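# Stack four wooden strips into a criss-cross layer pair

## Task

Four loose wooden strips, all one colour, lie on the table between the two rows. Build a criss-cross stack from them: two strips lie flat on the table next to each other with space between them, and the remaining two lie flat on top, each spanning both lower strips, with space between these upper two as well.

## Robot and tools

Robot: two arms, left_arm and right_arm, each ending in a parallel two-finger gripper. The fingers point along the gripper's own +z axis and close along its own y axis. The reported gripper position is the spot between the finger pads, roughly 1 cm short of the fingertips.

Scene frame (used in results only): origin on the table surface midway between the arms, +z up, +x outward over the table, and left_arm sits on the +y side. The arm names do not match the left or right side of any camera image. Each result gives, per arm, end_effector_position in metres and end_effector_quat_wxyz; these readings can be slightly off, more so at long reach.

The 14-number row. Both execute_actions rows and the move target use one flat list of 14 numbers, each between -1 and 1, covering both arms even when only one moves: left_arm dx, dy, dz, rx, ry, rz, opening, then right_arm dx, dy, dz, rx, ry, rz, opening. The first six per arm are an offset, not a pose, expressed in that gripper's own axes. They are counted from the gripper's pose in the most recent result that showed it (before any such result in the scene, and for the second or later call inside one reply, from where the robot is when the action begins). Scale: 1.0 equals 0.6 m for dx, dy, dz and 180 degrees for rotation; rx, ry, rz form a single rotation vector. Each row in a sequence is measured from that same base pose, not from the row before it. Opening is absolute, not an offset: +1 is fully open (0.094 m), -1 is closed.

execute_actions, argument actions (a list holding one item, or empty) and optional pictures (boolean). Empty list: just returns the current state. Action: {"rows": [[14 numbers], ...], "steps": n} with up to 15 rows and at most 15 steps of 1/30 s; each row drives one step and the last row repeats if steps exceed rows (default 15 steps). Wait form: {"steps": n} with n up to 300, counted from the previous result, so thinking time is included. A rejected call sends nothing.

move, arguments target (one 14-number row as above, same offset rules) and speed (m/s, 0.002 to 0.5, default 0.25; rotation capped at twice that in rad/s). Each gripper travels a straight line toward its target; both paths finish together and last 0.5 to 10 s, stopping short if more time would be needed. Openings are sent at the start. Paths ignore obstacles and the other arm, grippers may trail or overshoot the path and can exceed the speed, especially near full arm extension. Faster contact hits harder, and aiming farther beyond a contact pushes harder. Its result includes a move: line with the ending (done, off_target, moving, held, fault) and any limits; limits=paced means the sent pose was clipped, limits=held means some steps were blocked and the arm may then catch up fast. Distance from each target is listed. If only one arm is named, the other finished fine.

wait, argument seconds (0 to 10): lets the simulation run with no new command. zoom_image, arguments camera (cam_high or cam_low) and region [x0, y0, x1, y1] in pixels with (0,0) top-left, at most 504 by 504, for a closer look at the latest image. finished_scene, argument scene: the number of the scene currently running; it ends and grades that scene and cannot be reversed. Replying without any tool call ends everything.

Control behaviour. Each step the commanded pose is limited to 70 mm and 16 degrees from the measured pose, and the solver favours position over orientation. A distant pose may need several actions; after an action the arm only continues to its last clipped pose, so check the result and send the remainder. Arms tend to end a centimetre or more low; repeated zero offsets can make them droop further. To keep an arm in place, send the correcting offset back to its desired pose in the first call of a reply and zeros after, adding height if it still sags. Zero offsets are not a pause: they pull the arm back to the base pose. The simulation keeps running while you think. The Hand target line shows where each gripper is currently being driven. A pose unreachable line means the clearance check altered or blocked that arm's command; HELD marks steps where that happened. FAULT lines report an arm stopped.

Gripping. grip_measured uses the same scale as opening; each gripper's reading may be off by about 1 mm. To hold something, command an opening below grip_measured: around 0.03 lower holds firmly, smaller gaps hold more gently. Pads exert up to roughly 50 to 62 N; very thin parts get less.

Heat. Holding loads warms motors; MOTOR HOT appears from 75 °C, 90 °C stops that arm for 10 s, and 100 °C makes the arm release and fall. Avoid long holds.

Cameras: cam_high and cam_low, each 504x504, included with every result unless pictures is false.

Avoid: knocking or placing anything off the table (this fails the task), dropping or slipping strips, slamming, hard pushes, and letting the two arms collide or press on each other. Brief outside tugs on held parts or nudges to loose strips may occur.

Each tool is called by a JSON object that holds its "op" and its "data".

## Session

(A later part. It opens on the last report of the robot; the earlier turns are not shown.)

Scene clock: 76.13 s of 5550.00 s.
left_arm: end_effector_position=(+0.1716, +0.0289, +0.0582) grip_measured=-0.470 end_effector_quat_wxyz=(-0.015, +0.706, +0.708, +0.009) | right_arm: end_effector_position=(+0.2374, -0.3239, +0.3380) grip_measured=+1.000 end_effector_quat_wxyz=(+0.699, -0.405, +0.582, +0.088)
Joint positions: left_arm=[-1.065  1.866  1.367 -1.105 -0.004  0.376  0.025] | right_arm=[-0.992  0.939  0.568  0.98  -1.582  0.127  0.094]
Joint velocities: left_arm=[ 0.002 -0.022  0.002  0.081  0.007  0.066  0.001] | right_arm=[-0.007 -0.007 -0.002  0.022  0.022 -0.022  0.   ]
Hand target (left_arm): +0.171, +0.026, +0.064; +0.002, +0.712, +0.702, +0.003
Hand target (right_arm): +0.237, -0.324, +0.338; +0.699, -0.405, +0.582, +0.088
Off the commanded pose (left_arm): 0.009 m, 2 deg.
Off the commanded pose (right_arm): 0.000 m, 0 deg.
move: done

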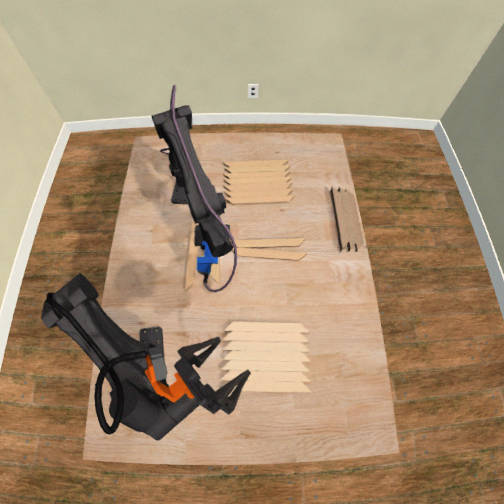

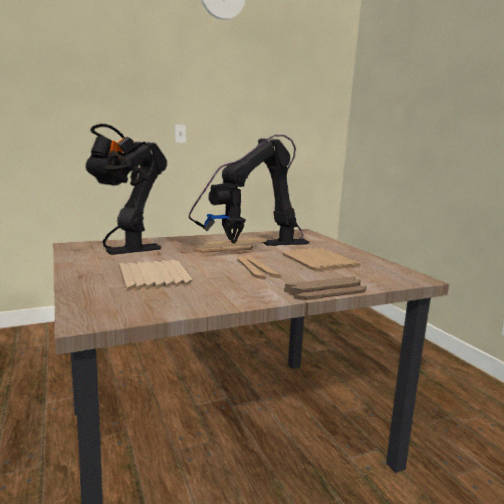

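{"op": "move", "data": {"target": [0,0,0.094,0,-0.01,0,-0.51,0,0,0,0,0,0,1], "speed": 0.05}}

{"op": "move", "data": {"target": [0,0,0,0,0,0,-0.1,0,0,0,0,0,0,1]}}

{"op": "move", "data": {"target": [0,0,-0.075,0,-0.01,0,-0.1,0,0,0,0,0,0,1]}}

{"op": "move", "data": {"target": [0.055,0.32,0,0,0,-0.52,-0.1,0,0,0,0,0,0,1], "speed": 0.5}}

{"op": "zoom_image", "data": {"camera": "cam_low", "region": [210,220,300,290]}}

{"op": "zoom_image", "data": {"camera": "cam_high", "region": [200,200,320,280]}}

Scene clock: 82.50 s of 5550.00 s.
left_arm: end_effector_position=(+0.1698, +0.0332, +0.0102) grip_measured=-0.470 end_effector_quat_wxyz=(-0.006, +0.707, +0.708, +0.005) | right_arm: end_effector_position=(+0.2374, -0.3239, +0.3380) grip_measured=+1.000 end_effector_quat_wxyz=(+0.699, -0.405, +0.582, +0.088)
Joint positions: left_arm=[-1.065  1.896  1.204 -0.894 -0.004  0.378  0.025] | right_arm=[-0.992  0.939  0.568  0.98  -1.582  0.127  0.094]
Joint velocities: left_arm=[-0.002  0.007  0.012  0.022  0.081  0.066  0.001] | right_arm=[-0.022  0.017  0.002 -0.037 -0.037  0.081  0.   ]
Hand target (left_arm): +0.171, +0.031, +0.002; -0.004, +0.705, +0.709, -0.002
Hand target (right_arm): +0.237, -0.324, +0.338; +0.699, -0.405, +0.582, +0.088
Off the commanded pose (left_arm): 0.009 m, 1 deg.
Off the commanded pose (right_arm): 0.000 m, 0 deg.
After step 90, 1.97 s passed at rest.
move: done

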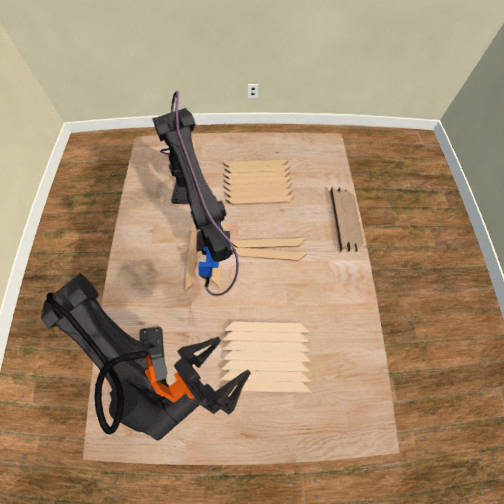

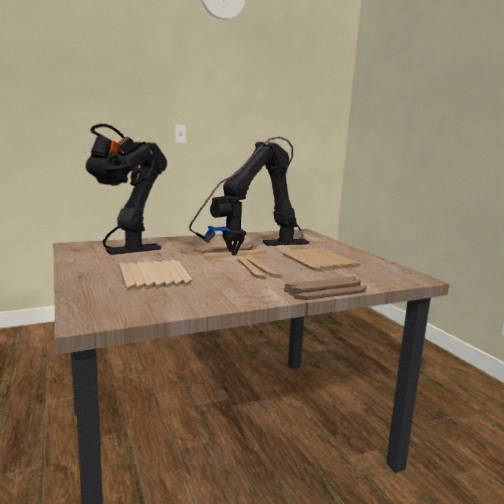

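Scene clock: 83.00 s of 5550.00 s.
left_arm: end_effector_position=(+0.1698, +0.0333, +0.0102) grip_measured=-0.102 end_effector_quat_wxyz=(-0.006, +0.707, +0.708, +0.005) | right_arm: end_effector_position=(+0.2374, -0.3239, +0.3380) grip_measured=+1.000 end_effector_quat_wxyz=(+0.699, -0.405, +0.582, +0.088)
Joint positions: left_arm=[-1.065  1.896  1.204 -0.894 -0.004  0.378  0.042] | right_arm=[-0.992  0.939  0.568  0.98  -1.582  0.127  0.094]
Joint velocities: left_arm=[ 0.002 -0.002 -0.007  0.022  0.037  0.022  0.001] | right_arm=[-0.002 -0.022 -0.002  0.022  0.022  0.007  0.   ]
Hand target (left_arm): +0.170, +0.033, +0.010; -0.006, +0.707, +0.708, +0.005
Hand target (right_arm): +0.237, -0.324, +0.338; +0.699, -0.405, +0.582, +0.088
Off the commanded pose (left_arm): 0.000 m, 0 deg.
Off the commanded pose (right_arm): 0.000 m, 0 deg.
move: done

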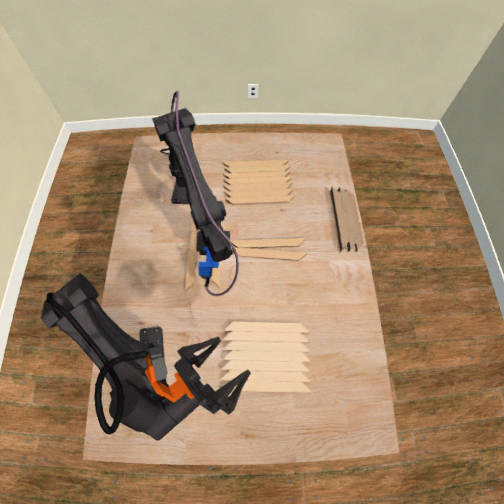

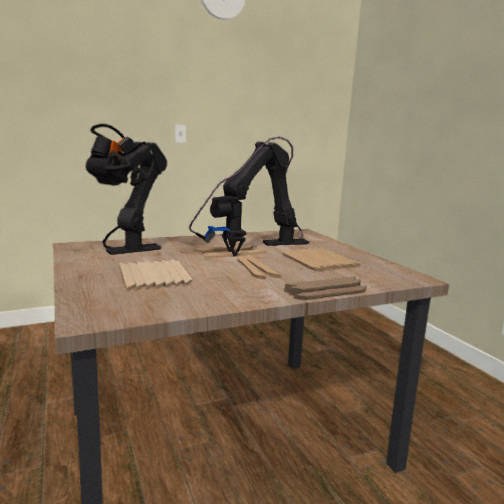

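Scene clock: 84.00 s of 5550.00 s.
left_arm: end_effector_position=(+0.1686, +0.0363, +0.0448) grip_measured=-0.102 end_effector_quat_wxyz=(-0.002, +0.707, +0.708, +0.003) | right_arm: end_effector_position=(+0.2374, -0.3239, +0.3380) grip_measured=+1.000 end_effector_quat_wxyz=(+0.699, -0.405, +0.582, +0.088)
Joint positions: left_arm=[-1.065  1.827  1.261 -1.012 -0.004  0.378  0.042] | right_arm=[-0.992  0.939  0.568  0.98  -1.582  0.127  0.094]
Joint velocities: left_arm=[-0.012 -0.017 -0.002 -0.066  0.037 -0.022 -0.001] | right_arm=[-0.002  0.002  0.017  0.007 -0.007 -0.037  0.   ]
Hand target (left_arm): +0.170, +0.033, +0.055; +0.005, +0.707, +0.708, -0.006
Hand target (right_arm): +0.237, -0.324, +0.338; +0.699, -0.405, +0.582, +0.088
Off the commanded pose (left_arm): 0.011 m, 1 deg.
Off the commanded pose (right_arm): 0.000 m, 0 deg.
move: off_target (left_arm)

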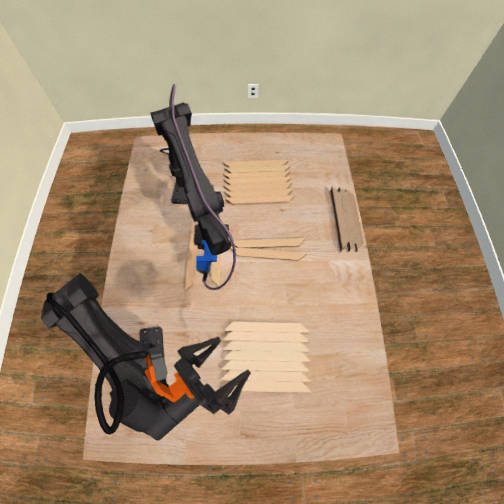

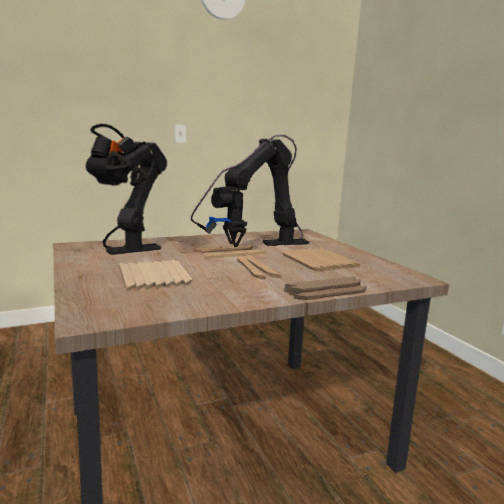

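Scene clock: 86.37 s of 5550.00 s.
left_arm: end_effector_position=(+0.3557, +0.0653, +0.0438) grip_measured=-0.102 end_effector_quat_wxyz=(-0.002, -0.024, +1.000, +0.001) | right_arm: end_effector_position=(+0.2374, -0.3239, +0.3380) grip_measured=+1.000 end_effector_quat_wxyz=(+0.699, -0.405, +0.582, +0.088)
Joint positions: left_arm=[-0.597  2.15   1.722 -1.147  0.001 -0.77   0.042] | right_arm=[-0.992  0.939  0.568  0.98  -1.582  0.127  0.094]
Joint velocities: left_arm=[ 0.012 -0.007 -0.007 -0.037  0.022  0.007  0.   ] | right_arm=[-0.022 -0.007 -0.022 -0.051  0.066 -0.051  0.   ]
Hand target (left_arm): +0.359, +0.065, +0.044; -0.006, -0.032, +0.999, +0.001
Hand target (right_arm): +0.237, -0.324, +0.338; +0.699, -0.405, +0.582, +0.088
Off the commanded pose (left_arm): 0.007 m, 1 deg.
Off the commanded pose (right_arm): 0.000 m, 0 deg.
move: done

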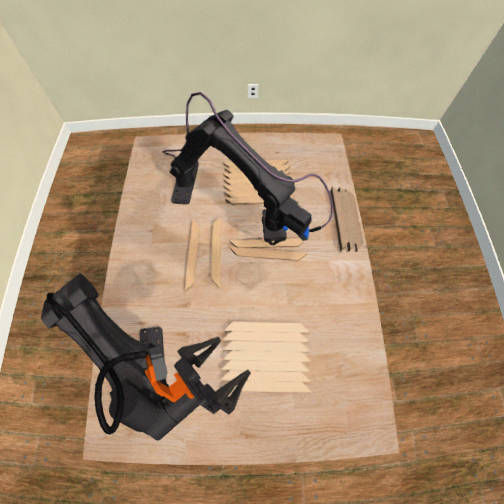

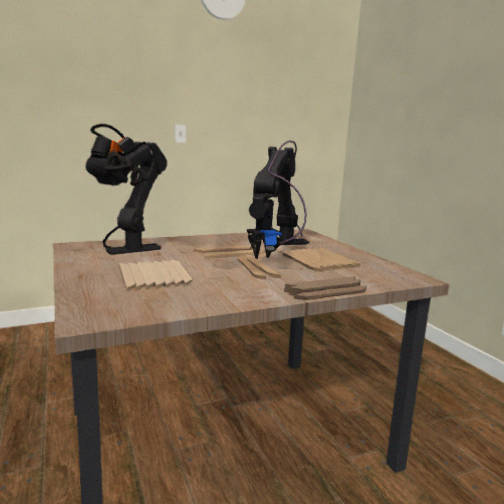

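Region (210, 220, 300, 290) of cam_low's 504x504 image, scaled by 5.600, with more detail than that image has.

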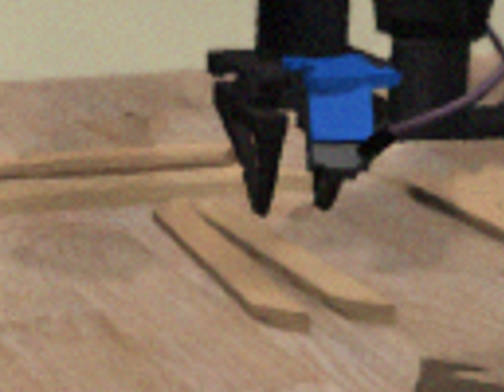

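Region (200, 200, 320, 280) of cam_high's 504x504 image, scaled by 4.200, with more detail than that image has.

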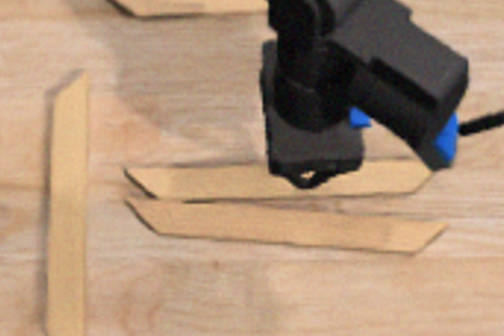

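{"op": "move", "data": {"target": [0,0,0.07,0,0,0,-0.1,0,0,0,0,0,0,1], "speed": 0.03}}

{"op": "move", "data": {"target": [0,0,0,0,0,0,-0.51,0,0,0,0,0,0,1]}}

{"op": "move", "data": {"target": [0,0,-0.09,0.005,-0.005,0,-0.51,0,0,0,0,0,0,1], "speed": 0.15}}

{"op": "move", "data": {"target": [0.36,0.04,-0.02,0.008,0,0.02,-0.51,0,0,0,0,0,0,1]}}

Scene clock: 91.43 s of 5550.00 s.
left_arm: end_effector_position=(+0.3563, +0.0647, +0.0107) grip_measured=-0.102 end_effector_quat_wxyz=(+0.001, -0.025, +1.000, -0.001) | right_arm: end_effector_position=(+0.2374, -0.3239, +0.3380) grip_measured=+1.000 end_effector_quat_wxyz=(+0.699, -0.405, +0.582, +0.088)
Joint positions: left_arm=[-0.597  2.179  1.632 -1.021  0.001 -0.773  0.042] | right_arm=[-0.992  0.939  0.568  0.98  -1.582  0.127  0.094]
Joint velocities: left_arm=[ 0.007  0.017  0.012  0.066 -0.081 -0.081 -0.   ] | right_arm=[-0.002  0.007 -0.002 -0.022 -0.022  0.022  0.   ]
Hand target (left_arm): +0.355, +0.065, +0.002; -0.002, -0.024, +1.000, +0.001
Hand target (right_arm): +0.237, -0.324, +0.338; +0.699, -0.405, +0.582, +0.088
Off the commanded pose (left_arm): 0.009 m, 0 deg.
Off the commanded pose (right_arm): 0.000 m, 0 deg.
After step 90, 0.33 s passed at rest.
move: done

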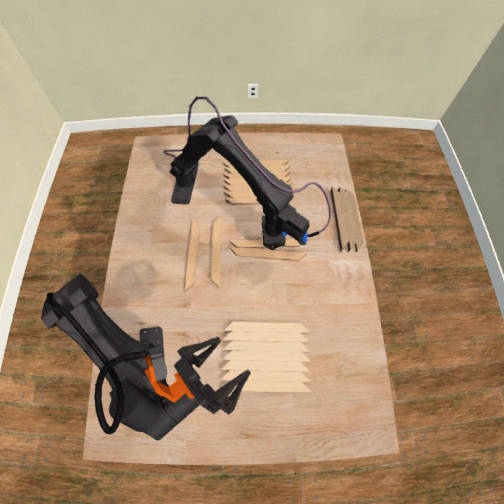

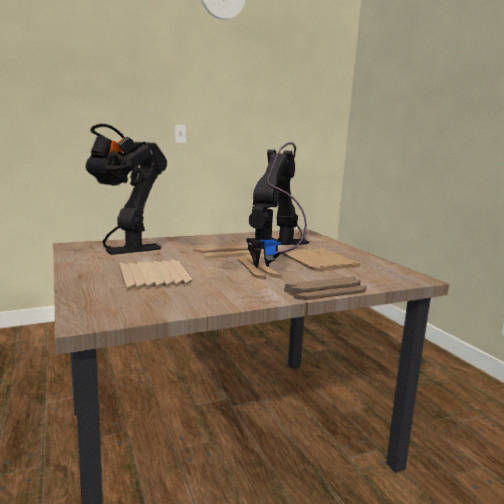

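Scene clock: 91.93 s of 5550.00 s.
left_arm: end_effector_position=(+0.3563, +0.0646, +0.0107) grip_measured=-0.468 end_effector_quat_wxyz=(+0.001, -0.025, +1.000, -0.002) | right_arm: end_effector_position=(+0.2374, -0.3239, +0.3380) grip_measured=+1.000 end_effector_quat_wxyz=(+0.699, -0.405, +0.582, +0.088)
Joint positions: left_arm=[-0.597  2.179  1.632 -1.021  0.002 -0.772  0.025] | right_arm=[-0.992  0.939  0.568  0.98  -1.582  0.127  0.094]
Joint velocities: left_arm=[-0.017  0.007 -0.002  0.022 -0.066  0.007  0.001] | right_arm=[-0.007 -0.002 -0.012  0.007 -0.066  0.007  0.   ]
Hand target (left_arm): +0.356, +0.065, +0.011; +0.001, -0.025, +1.000, -0.001
Hand target (right_arm): +0.237, -0.324, +0.338; +0.699, -0.405, +0.582, +0.088
Off the commanded pose (left_arm): 0.000 m, 0 deg.
Off the commanded pose (right_arm): 0.000 m, 0 deg.
move: done

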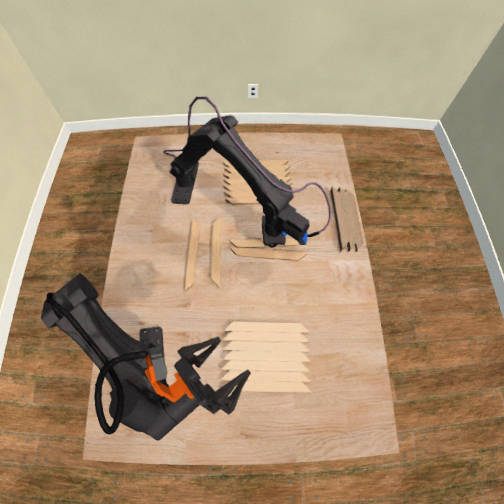

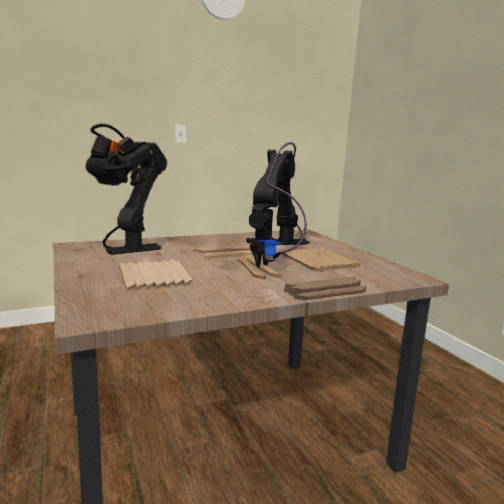

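Scene clock: 92.97 s of 5550.00 s.
left_arm: end_effector_position=(+0.3536, +0.0670, +0.0528) grip_measured=-0.468 end_effector_quat_wxyz=(+0.001, -0.025, +1.000, -0.002) | right_arm: end_effector_position=(+0.2374, -0.3239, +0.3380) grip_measured=+1.000 end_effector_quat_wxyz=(+0.699, -0.405, +0.582, +0.088)
Joint positions: left_arm=[-0.597  2.124  1.716 -1.158  0.002 -0.772  0.025] | right_arm=[-0.992  0.939  0.568  0.98  -1.582  0.127  0.094]
Joint velocities: left_arm=[ 0.007 -0.002 -0.002 -0.051 -0.051 -0.081 -0.   ] | right_arm=[-0.002 -0.027 -0.007  0.022 -0.007  0.022  0.   ]
Hand target (left_arm): +0.356, +0.065, +0.064; +0.009, -0.025, +1.000, -0.010
Hand target (right_arm): +0.237, -0.324, +0.338; +0.699, -0.405, +0.582, +0.088
Off the commanded pose (left_arm): 0.012 m, 1 deg.
Off the commanded pose (right_arm): 0.000 m, 0 deg.
move: off_target (left_arm)

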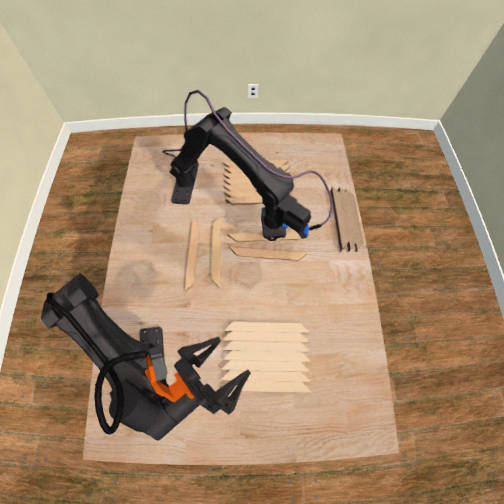

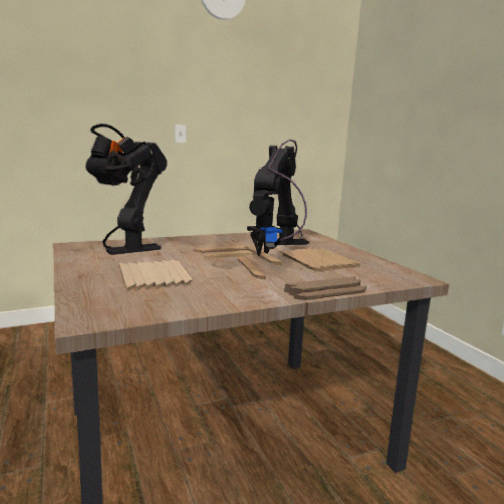

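Scene clock: 94.50 s of 5550.00 s.
left_arm: end_effector_position=(+0.1377, +0.0863, +0.0583) grip_measured=-0.468 end_effector_quat_wxyz=(-0.004, +0.009, +1.000, -0.001) | right_arm: end_effector_position=(+0.2374, -0.3239, +0.3380) grip_measured=+1.000 end_effector_quat_wxyz=(+0.699, -0.405, +0.582, +0.088)
Joint positions: left_arm=[-1.095  1.594  1.048 -1.026  0.009 -1.202  0.025] | right_arm=[-0.992  0.939  0.568  0.98  -1.582  0.127  0.094]
Joint velocities: left_arm=[ 0.002 -0.012 -0.017  0.022 -0.022 -0.037 -0.   ] | right_arm=[-0.012  0.007 -0.002 -0.066  0.037 -0.007  0.   ]
Hand target (left_arm): +0.139, +0.086, +0.062; +0.008, +0.007, +1.000, -0.012
Hand target (right_arm): +0.237, -0.324, +0.338; +0.699, -0.405, +0.582, +0.088
Off the commanded pose (left_arm): 0.008 m, 2 deg.
Off the commanded pose (right_arm): 0.000 m, 0 deg.
move: done

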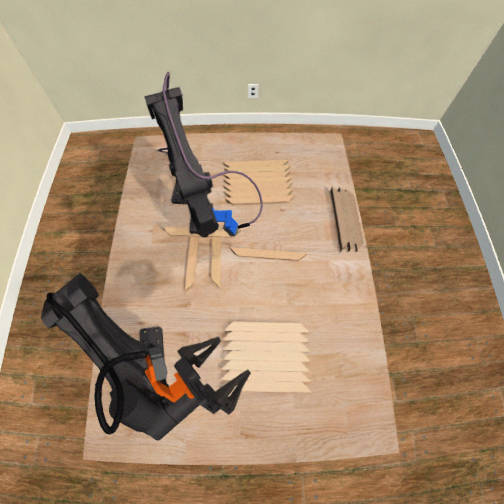

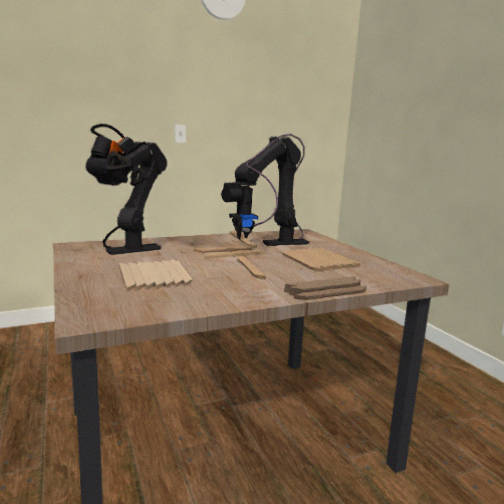

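Then C at about (.345, .025), −6°.

{"op": "move", "data": {"target": [-0.008,-0.01,0.073,0,0,0,-0.51,0,0,0,0,0,0,1], "speed": 0.04}}

{"op": "move", "data": {"target": [0,0,0,0,0,0,0.3,0,0,0,0,0,0,1]}}

{"op": "move", "data": {"target": [0,0,-0.075,0.008,0,0,0.3,0,0,0,0,0,0,1]}}

{"op": "move", "data": {"target": [-0.35,-0.095,0,0,0,0.03,0.3,0,0,0,0,0,0,1]}}

Scene clock: 98.30 s of 5550.00 s.
left_arm: end_effector_position=(+0.1396, +0.0807, +0.0231) grip_measured=-0.468 end_effector_quat_wxyz=(-0.005, +0.008, +1.000, -0.001) | right_arm: end_effector_position=(+0.2374, -0.3239, +0.3380) grip_measured=+1.000 end_effector_quat_wxyz=(+0.699, -0.405, +0.582, +0.088)
Joint positions: left_arm=[-1.095  1.669  0.978 -0.882  0.009 -1.205  0.025] | right_arm=[-0.992  0.939  0.568  0.98  -1.582  0.127  0.094]
Joint velocities: left_arm=[-0.012 -0.002 -0.027  0.037  0.022  0.022  0.   ] | right_arm=[-0.012 -0.007  0.002  0.051  0.007 -0.066  0.   ]
Hand target (left_arm): +0.141, +0.080, +0.015; -0.005, +0.009, +1.000, -0.001
Hand target (right_arm): +0.237, -0.324, +0.338; +0.699, -0.405, +0.582, +0.088
Off the commanded pose (left_arm): 0.009 m, 0 deg.
Off the commanded pose (right_arm): 0.000 m, 0 deg.
move: done

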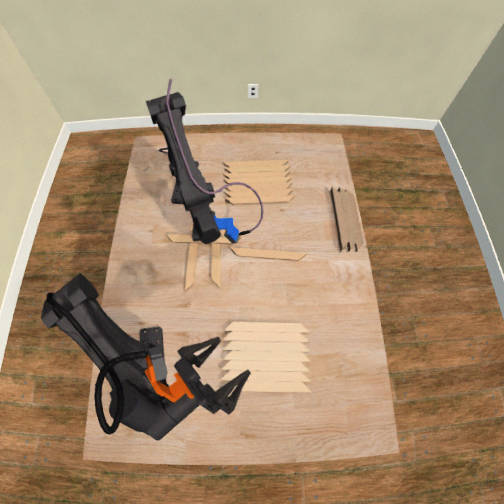

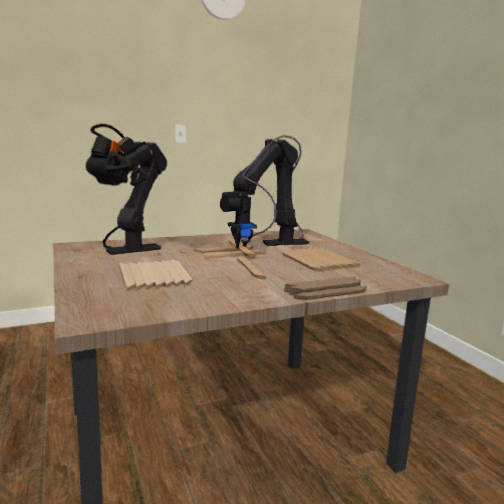

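Scene clock: 98.80 s of 5550.00 s.
left_arm: end_effector_position=(+0.1396, +0.0807, +0.0231) grip_measured=+0.298 end_effector_quat_wxyz=(-0.005, +0.008, +1.000, -0.001) | right_arm: end_effector_position=(+0.2374, -0.3239, +0.3380) grip_measured=+1.000 end_effector_quat_wxyz=(+0.699, -0.405, +0.582, +0.088)
Joint positions: left_arm=[-1.095  1.669  0.978 -0.882  0.009 -1.205  0.061] | right_arm=[-0.992  0.939  0.568  0.98  -1.582  0.127  0.094]
Joint velocities: left_arm=[-0.012  0.002 -0.022 -0.051 -0.066  0.007  0.   ] | right_arm=[ 0.007  0.017 -0.007 -0.022 -0.051  0.022  0.   ]
Hand target (left_arm): +0.140, +0.081, +0.023; -0.005, +0.008, +1.000, -0.001
Hand target (right_arm): +0.237, -0.324, +0.338; +0.699, -0.405, +0.582, +0.088
Off the commanded pose (left_arm): 0.000 m, 0 deg.
Off the commanded pose (right_arm): 0.000 m, 0 deg.
move: done

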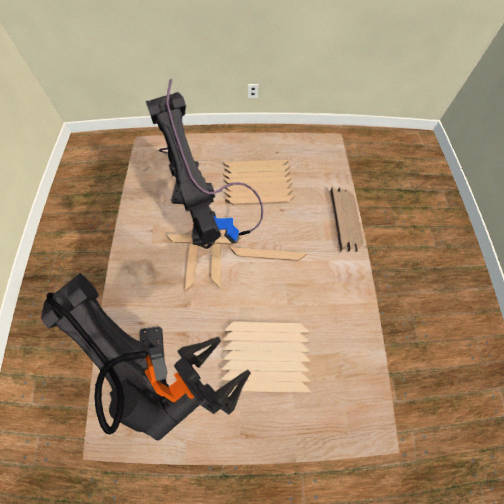

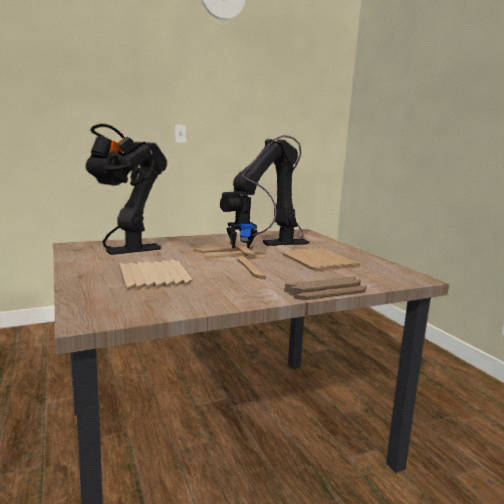

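Scene clock: 99.80 s of 5550.00 s.
left_arm: end_effector_position=(+0.1374, +0.0830, +0.0580) grip_measured=+0.298 end_effector_quat_wxyz=(-0.008, +0.008, +1.000, -0.004) | right_arm: end_effector_position=(+0.2374, -0.3239, +0.3380) grip_measured=+1.000 end_effector_quat_wxyz=(+0.699, -0.405, +0.582, +0.088)
Joint positions: left_arm=[-1.095  1.603  1.057 -1.023  0.017 -1.205  0.061] | right_arm=[-0.992  0.939  0.568  0.98  -1.582  0.127  0.094]
Joint velocities: left_arm=[-0.007  0.007 -0.007  0.007  0.037 -0.007 -0.   ] | right_arm=[ 0.007 -0.007 -0.007  0.022 -0.022  0.007  0.   ]
Hand target (left_arm): +0.140, +0.081, +0.068; -0.005, +0.008, +1.000, -0.013
Hand target (right_arm): +0.237, -0.324, +0.338; +0.699, -0.405, +0.582, +0.088
Off the commanded pose (left_arm): 0.011 m, 1 deg.
Off the commanded pose (right_arm): 0.000 m, 0 deg.
move: off_target (left_arm)

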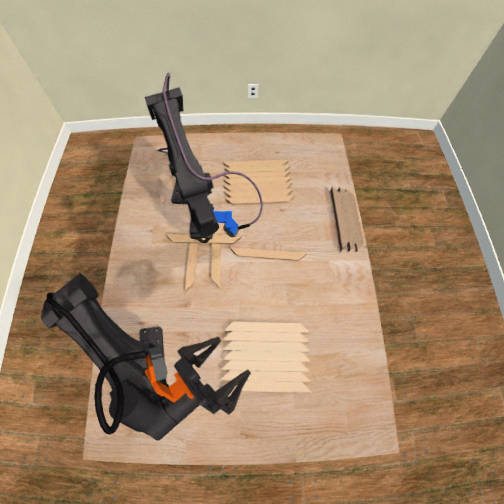

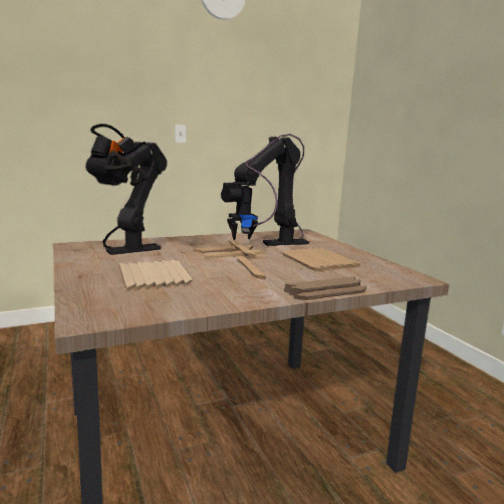

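Scene clock: 101.47 s of 5550.00 s.
left_arm: end_effector_position=(+0.3421, +0.0192, +0.0559) grip_measured=+0.298 end_effector_quat_wxyz=(-0.010, +0.051, +0.999, -0.007) | right_arm: end_effector_position=(+0.2374, -0.3239, +0.3380) grip_measured=+1.000 end_effector_quat_wxyz=(+0.699, -0.405, +0.582, +0.088)
Joint positions: left_arm=[-0.688  2.238  1.911 -1.249  0.024 -0.712  0.061] | right_arm=[-0.992  0.939  0.568  0.98  -1.582  0.127  0.094]
Joint velocities: left_arm=[-0.012  0.002 -0.007 -0.081  0.022  0.037 -0.001] | right_arm=[ 0.012 -0.007  0.007  0.037  0.007  0.007  0.   ]
Hand target (left_arm): +0.344, +0.018, +0.056; -0.013, +0.055, +0.998, -0.007
Hand target (right_arm): +0.237, -0.324, +0.338; +0.699, -0.405, +0.582, +0.088
Off the commanded pose (left_arm): 0.006 m, 1 deg.
Off the commanded pose (right_arm): 0.000 m, 0 deg.
move: done

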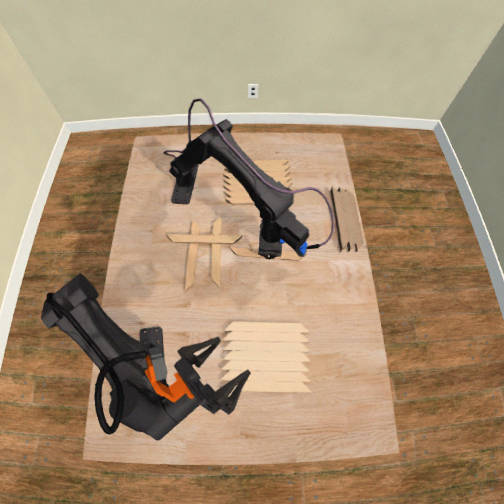

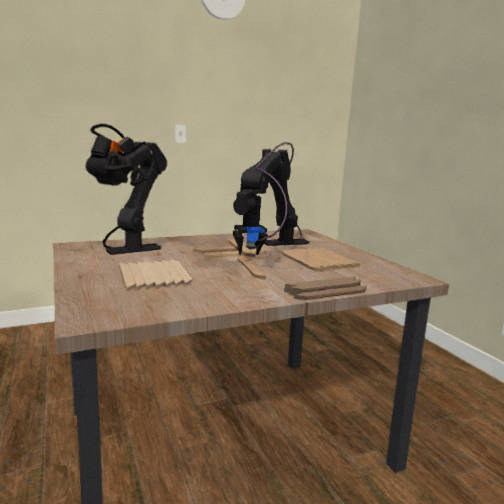

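{"op": "move", "data": {"target": [0,0,0.09,0,0,0,0.3,0,0,0,0,0,0,1], "speed": 0.05}}

{"op": "move", "data": {"target": [0,0,0,0,0,0,-0.51,0,0,0,0,0,0,1]}}

{"op": "move", "data": {"target": [0,-0.02,-0.1,0.005,-0.005,0,-0.51,0,0,0,0,0,0,1], "speed": 0.15}}

{"op": "move", "data": {"target": [0.34,-0.08,-0.01,0.005,0,-0.03,-0.51,0,0,0,0,0,0,1]}}

Scene clock: 106.50 s of 5550.00 s.
left_arm: end_effector_position=(+0.3418, +0.0195, +0.0090) grip_measured=+0.298 end_effector_quat_wxyz=(-0.009, +0.051, +0.999, -0.008) | right_arm: end_effector_position=(+0.2374, -0.3239, +0.3380) grip_measured=+1.000 end_effector_quat_wxyz=(+0.699, -0.405, +0.582, +0.088)
Joint positions: left_arm=[-0.688  2.269  1.775 -1.079  0.024 -0.711  0.061] | right_arm=[-0.992  0.939  0.568  0.98  -1.582  0.127  0.094]
Joint velocities: left_arm=[ 0.002  0.002 -0.002  0.037  0.037 -0.051 -0.   ] | right_arm=[ 0.012 -0.002  0.007 -0.022 -0.051 -0.051  0.   ]
Hand target (left_arm): +0.341, +0.018, +0.002; -0.010, +0.051, +0.999, -0.007
Hand target (right_arm): +0.237, -0.324, +0.338; +0.699, -0.405, +0.582, +0.088
Off the commanded pose (left_arm): 0.007 m, 0 deg.
Off the commanded pose (right_arm): 0.000 m, 0 deg.
After step 90, 0.47 s passed at rest.
move: done

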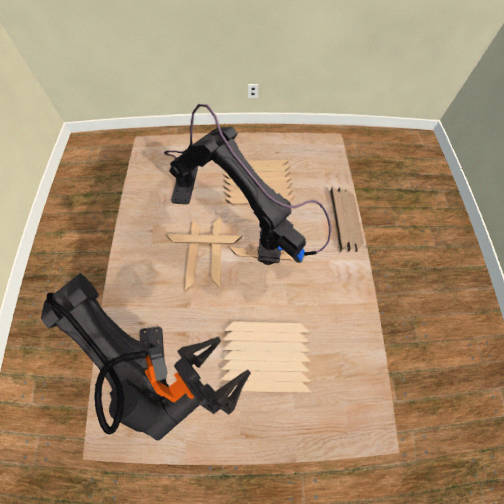

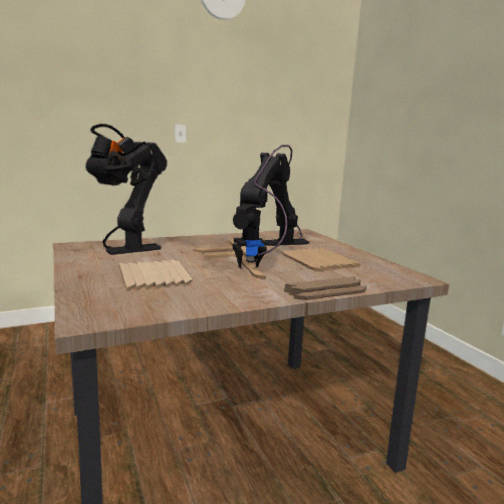

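Scene clock: 107.00 s of 5550.00 s.
left_arm: end_effector_position=(+0.3418, +0.0194, +0.0090) grip_measured=-0.458 end_effector_quat_wxyz=(-0.009, +0.051, +0.999, -0.008) | right_arm: end_effector_position=(+0.2374, -0.3239, +0.3380) grip_measured=+1.000 end_effector_quat_wxyz=(+0.699, -0.405, +0.582, +0.088)
Joint positions: left_arm=[-0.688  2.269  1.775 -1.079  0.025 -0.711  0.025] | right_arm=[-0.992  0.939  0.568  0.98  -1.582  0.127  0.094]
Joint velocities: left_arm=[ 0.007  0.002 -0.007 -0.066 -0.022 -0.037 -0.001] | right_arm=[ 0.012 -0.002 -0.002 -0.037 -0.037  0.022  0.   ]
Hand target (left_arm): +0.342, +0.020, +0.009; -0.009, +0.051, +0.999, -0.008
Hand target (right_arm): +0.237, -0.324, +0.338; +0.699, -0.405, +0.582, +0.088
Off the commanded pose (left_arm): 0.000 m, 0 deg.
Off the commanded pose (right_arm): 0.000 m, 0 deg.
move: done

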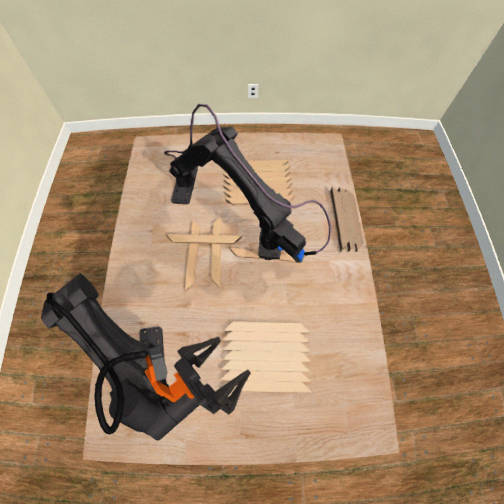

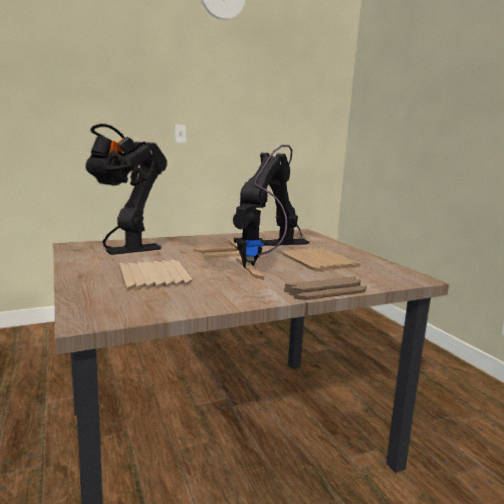

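Scene clock: 108.07 s of 5550.00 s.
left_arm: end_effector_position=(+0.3443, +0.0168, +0.0541) grip_measured=-0.458 end_effector_quat_wxyz=(-0.012, +0.047, +0.999, -0.006) | right_arm: end_effector_position=(+0.2374, -0.3239, +0.3380) grip_measured=+1.000 end_effector_quat_wxyz=(+0.699, -0.405, +0.582, +0.088)
Joint positions: left_arm=[-0.688  2.259  1.94  -1.26   0.025 -0.719  0.025] | right_arm=[-0.992  0.939  0.568  0.98  -1.582  0.127  0.094]
Joint velocities: left_arm=[-0.007 -0.007 -0.012  0.022  0.022  0.007 -0.   ] | right_arm=[-0.007  0.022 -0.012 -0.051 -0.051  0.037  0.   ]
Hand target (left_arm): +0.341, +0.009, +0.069; -0.002, +0.051, +0.999, -0.016
Hand target (right_arm): +0.237, -0.324, +0.338; +0.699, -0.405, +0.582, +0.088
Off the commanded pose (left_arm): 0.017 m, 2 deg.
Off the commanded pose (right_arm): 0.000 m, 0 deg.
move: off_target (left_arm)

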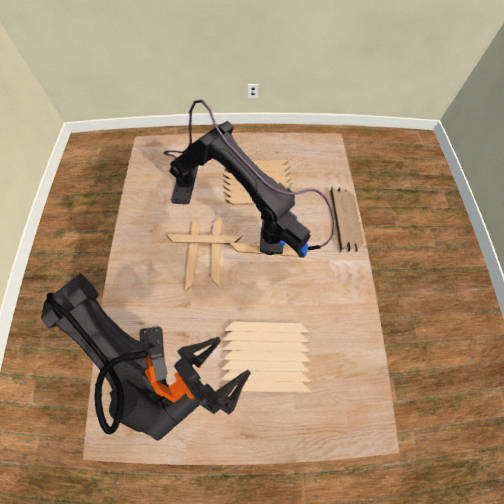

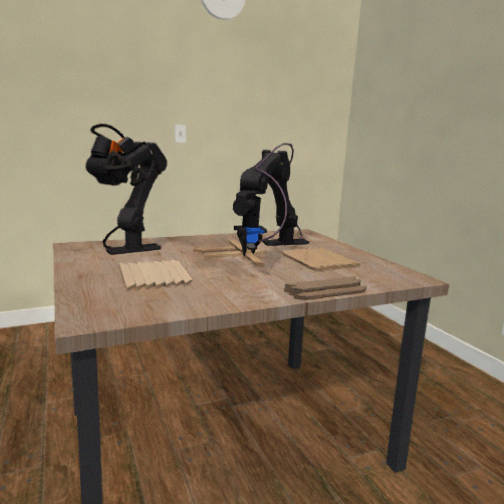

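Scene clock: 109.57 s of 5550.00 s.
left_arm: end_effector_position=(+0.1349, -0.0063, +0.0574) grip_measured=-0.458 end_effector_quat_wxyz=(-0.017, +0.007, +1.000, +0.002) | right_arm: end_effector_position=(+0.2374, -0.3239, +0.3380) grip_measured=+1.000 end_effector_quat_wxyz=(+0.699, -0.405, +0.582, +0.088)
Joint positions: left_arm=[-1.181  1.928  1.447 -1.102  0.031 -1.293  0.025] | right_arm=[-0.992  0.939  0.568  0.98  -1.582  0.127  0.094]
Joint velocities: left_arm=[-0.012 -0.002 -0.012 -0.007 -0.022 -0.007  0.001] | right_arm=[ 0.002 -0.002 -0.002 -0.022 -0.051 -0.007  0.   ]
Hand target (left_arm): +0.139, -0.007, +0.064; -0.006, -0.000, +1.000, -0.011
Hand target (right_arm): +0.237, -0.324, +0.338; +0.699, -0.405, +0.582, +0.088
Off the commanded pose (left_arm): 0.010 m, 2 deg.
Off the commanded pose (right_arm): 0.000 m, 0 deg.
move: done

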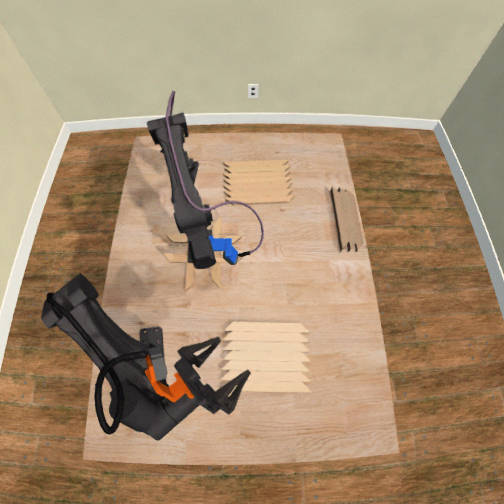

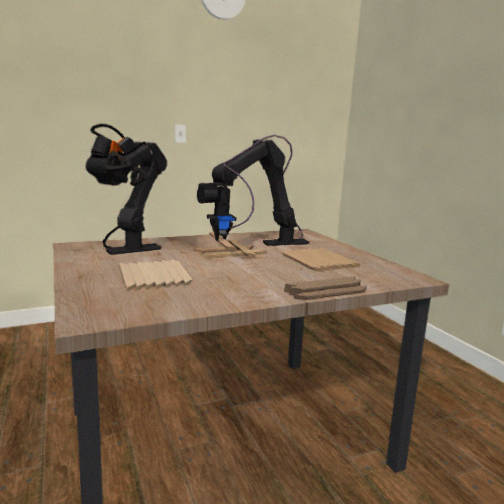

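{"op": "move", "data": {"target": [0,0,0.074,0,-0.008,0,-0.51,0,0,0,0,0,0,1], "speed": 0.04}}

{"op": "move", "data": {"target": [0,0,0,0,0,0,0,0,0,0,0,0,0,1]}}

{"op": "move", "data": {"target": [0,0,-0.15,0,0,0,0,0,0,0,0,0,0,1]}}

{"op": "zoom_image", "data": {"camera": "cam_low", "region": [180,210,290,280]}}

Scene clock: 113.90 s of 5550.00 s.
left_arm: end_effector_position=(+0.1350, -0.0053, +0.0213) grip_measured=-0.458 end_effector_quat_wxyz=(-0.011, +0.004, +1.000, -0.001) | right_arm: end_effector_position=(+0.2374, -0.3239, +0.3380) grip_measured=+1.000 end_effector_quat_wxyz=(+0.699, -0.405, +0.582, +0.088)
Joint positions: left_arm=[-1.185  1.959  1.34  -0.956  0.021 -1.302  0.025] | right_arm=[-0.992  0.939  0.568  0.98  -1.582  0.127  0.094]
Joint velocities: left_arm=[-0.007 -0.002 -0.007  0.007  0.022 -0.037  0.   ] | right_arm=[-0.007 -0.012 -0.007  0.081 -0.037 -0.037  0.   ]
Hand target (left_arm): +0.133, -0.006, +0.013; -0.004, +0.007, +1.000, +0.002
Hand target (right_arm): +0.237, -0.324, +0.338; +0.699, -0.405, +0.582, +0.088
Off the commanded pose (left_arm): 0.009 m, 1 deg.
Off the commanded pose (right_arm): 0.000 m, 0 deg.
move: done

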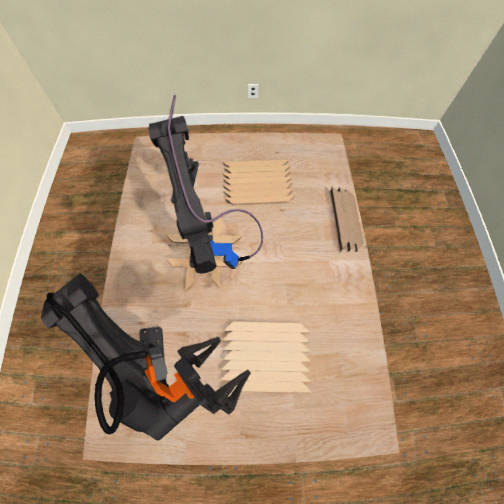

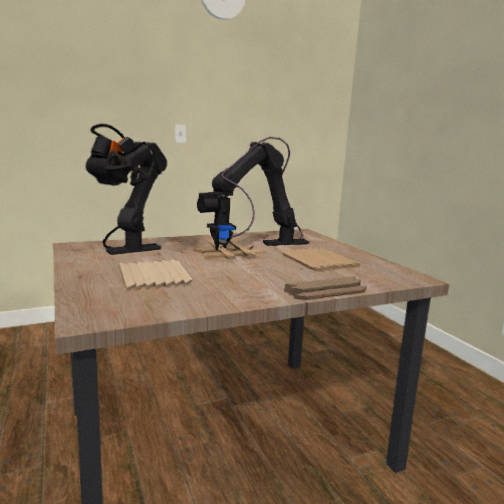

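Scene clock: 114.40 s of 5550.00 s.
left_arm: end_effector_position=(+0.1350, -0.0053, +0.0213) grip_measured=-0.002 end_effector_quat_wxyz=(-0.011, +0.004, +1.000, -0.001) | right_arm: end_effector_position=(+0.2374, -0.3239, +0.3380) grip_measured=+1.000 end_effector_quat_wxyz=(+0.699, -0.405, +0.582, +0.088)
Joint positions: left_arm=[-1.185  1.959  1.34  -0.956  0.021 -1.302  0.047] | right_arm=[-0.992  0.939  0.568  0.98  -1.582  0.127  0.094]
Joint velocities: left_arm=[-0.012  0.002 -0.017 -0.007 -0.081  0.095 -0.001] | right_arm=[-0.012 -0.017  0.007 -0.066  0.022 -0.022  0.   ]
Hand target (left_arm): +0.135, -0.005, +0.021; -0.011, +0.004, +1.000, -0.001
Hand target (right_arm): +0.237, -0.324, +0.338; +0.699, -0.405, +0.582, +0.088
Off the commanded pose (left_arm): 0.000 m, 0 deg.
Off the commanded pose (right_arm): 0.000 m, 0 deg.
move: done

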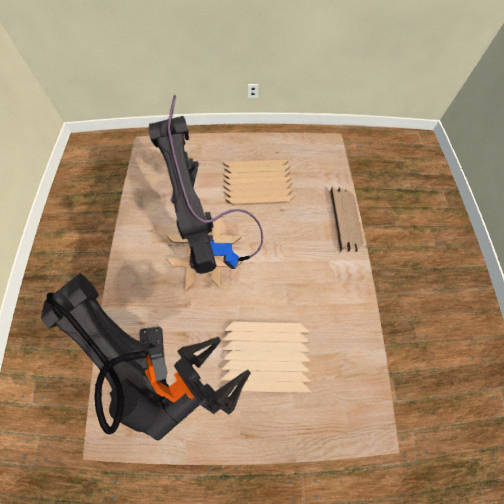

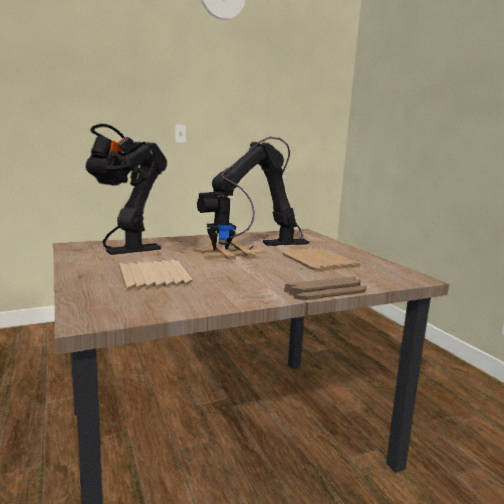

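Scene clock: 115.50 s of 5550.00 s.
left_arm: end_effector_position=(+0.1351, -0.0058, +0.1050) grip_measured=-0.002 end_effector_quat_wxyz=(-0.011, +0.004, +1.000, +0.000) | right_arm: end_effector_position=(+0.2374, -0.3239, +0.3380) grip_measured=+1.000 end_effector_quat_wxyz=(+0.699, -0.405, +0.582, +0.088)
Joint positions: left_arm=[-1.185  1.892  1.59  -1.274  0.021 -1.302  0.047] | right_arm=[-0.992  0.939  0.568  0.98  -1.582  0.127  0.094]
Joint velocities: left_arm=[-0.012  0.017 -0.007  0.051  0.007  0.022  0.   ] | right_arm=[-0.012  0.002 -0.002 -0.037 -0.022  0.037  0.   ]
Hand target (left_arm): +0.137, -0.005, +0.111; -0.011, +0.004, +1.000, -0.001
Hand target (right_arm): +0.237, -0.324, +0.338; +0.699, -0.405, +0.582, +0.088
Off the commanded pose (left_arm): 0.007 m, 0 deg.
Off the commanded pose (right_arm): 0.000 m, 0 deg.
move: done

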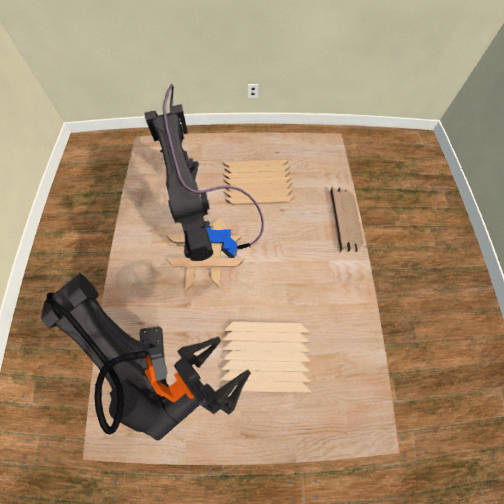

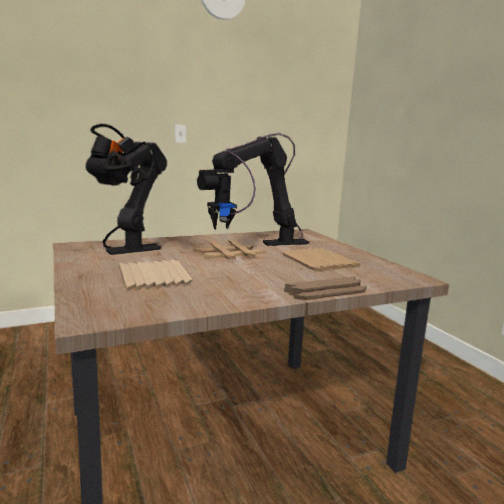

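Region (180, 210, 290, 280) of cam_low's 504x504 image, scaled by 4.582, with more detail than that image has; it fills the top 321 rows of this view, and the rest is white.

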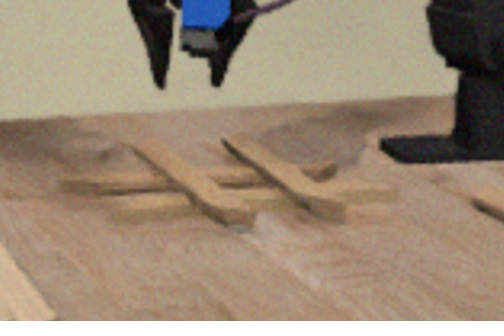

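{"op": "finished_scene", "data": {"scene": 2}}

The scene is finished: the task was done.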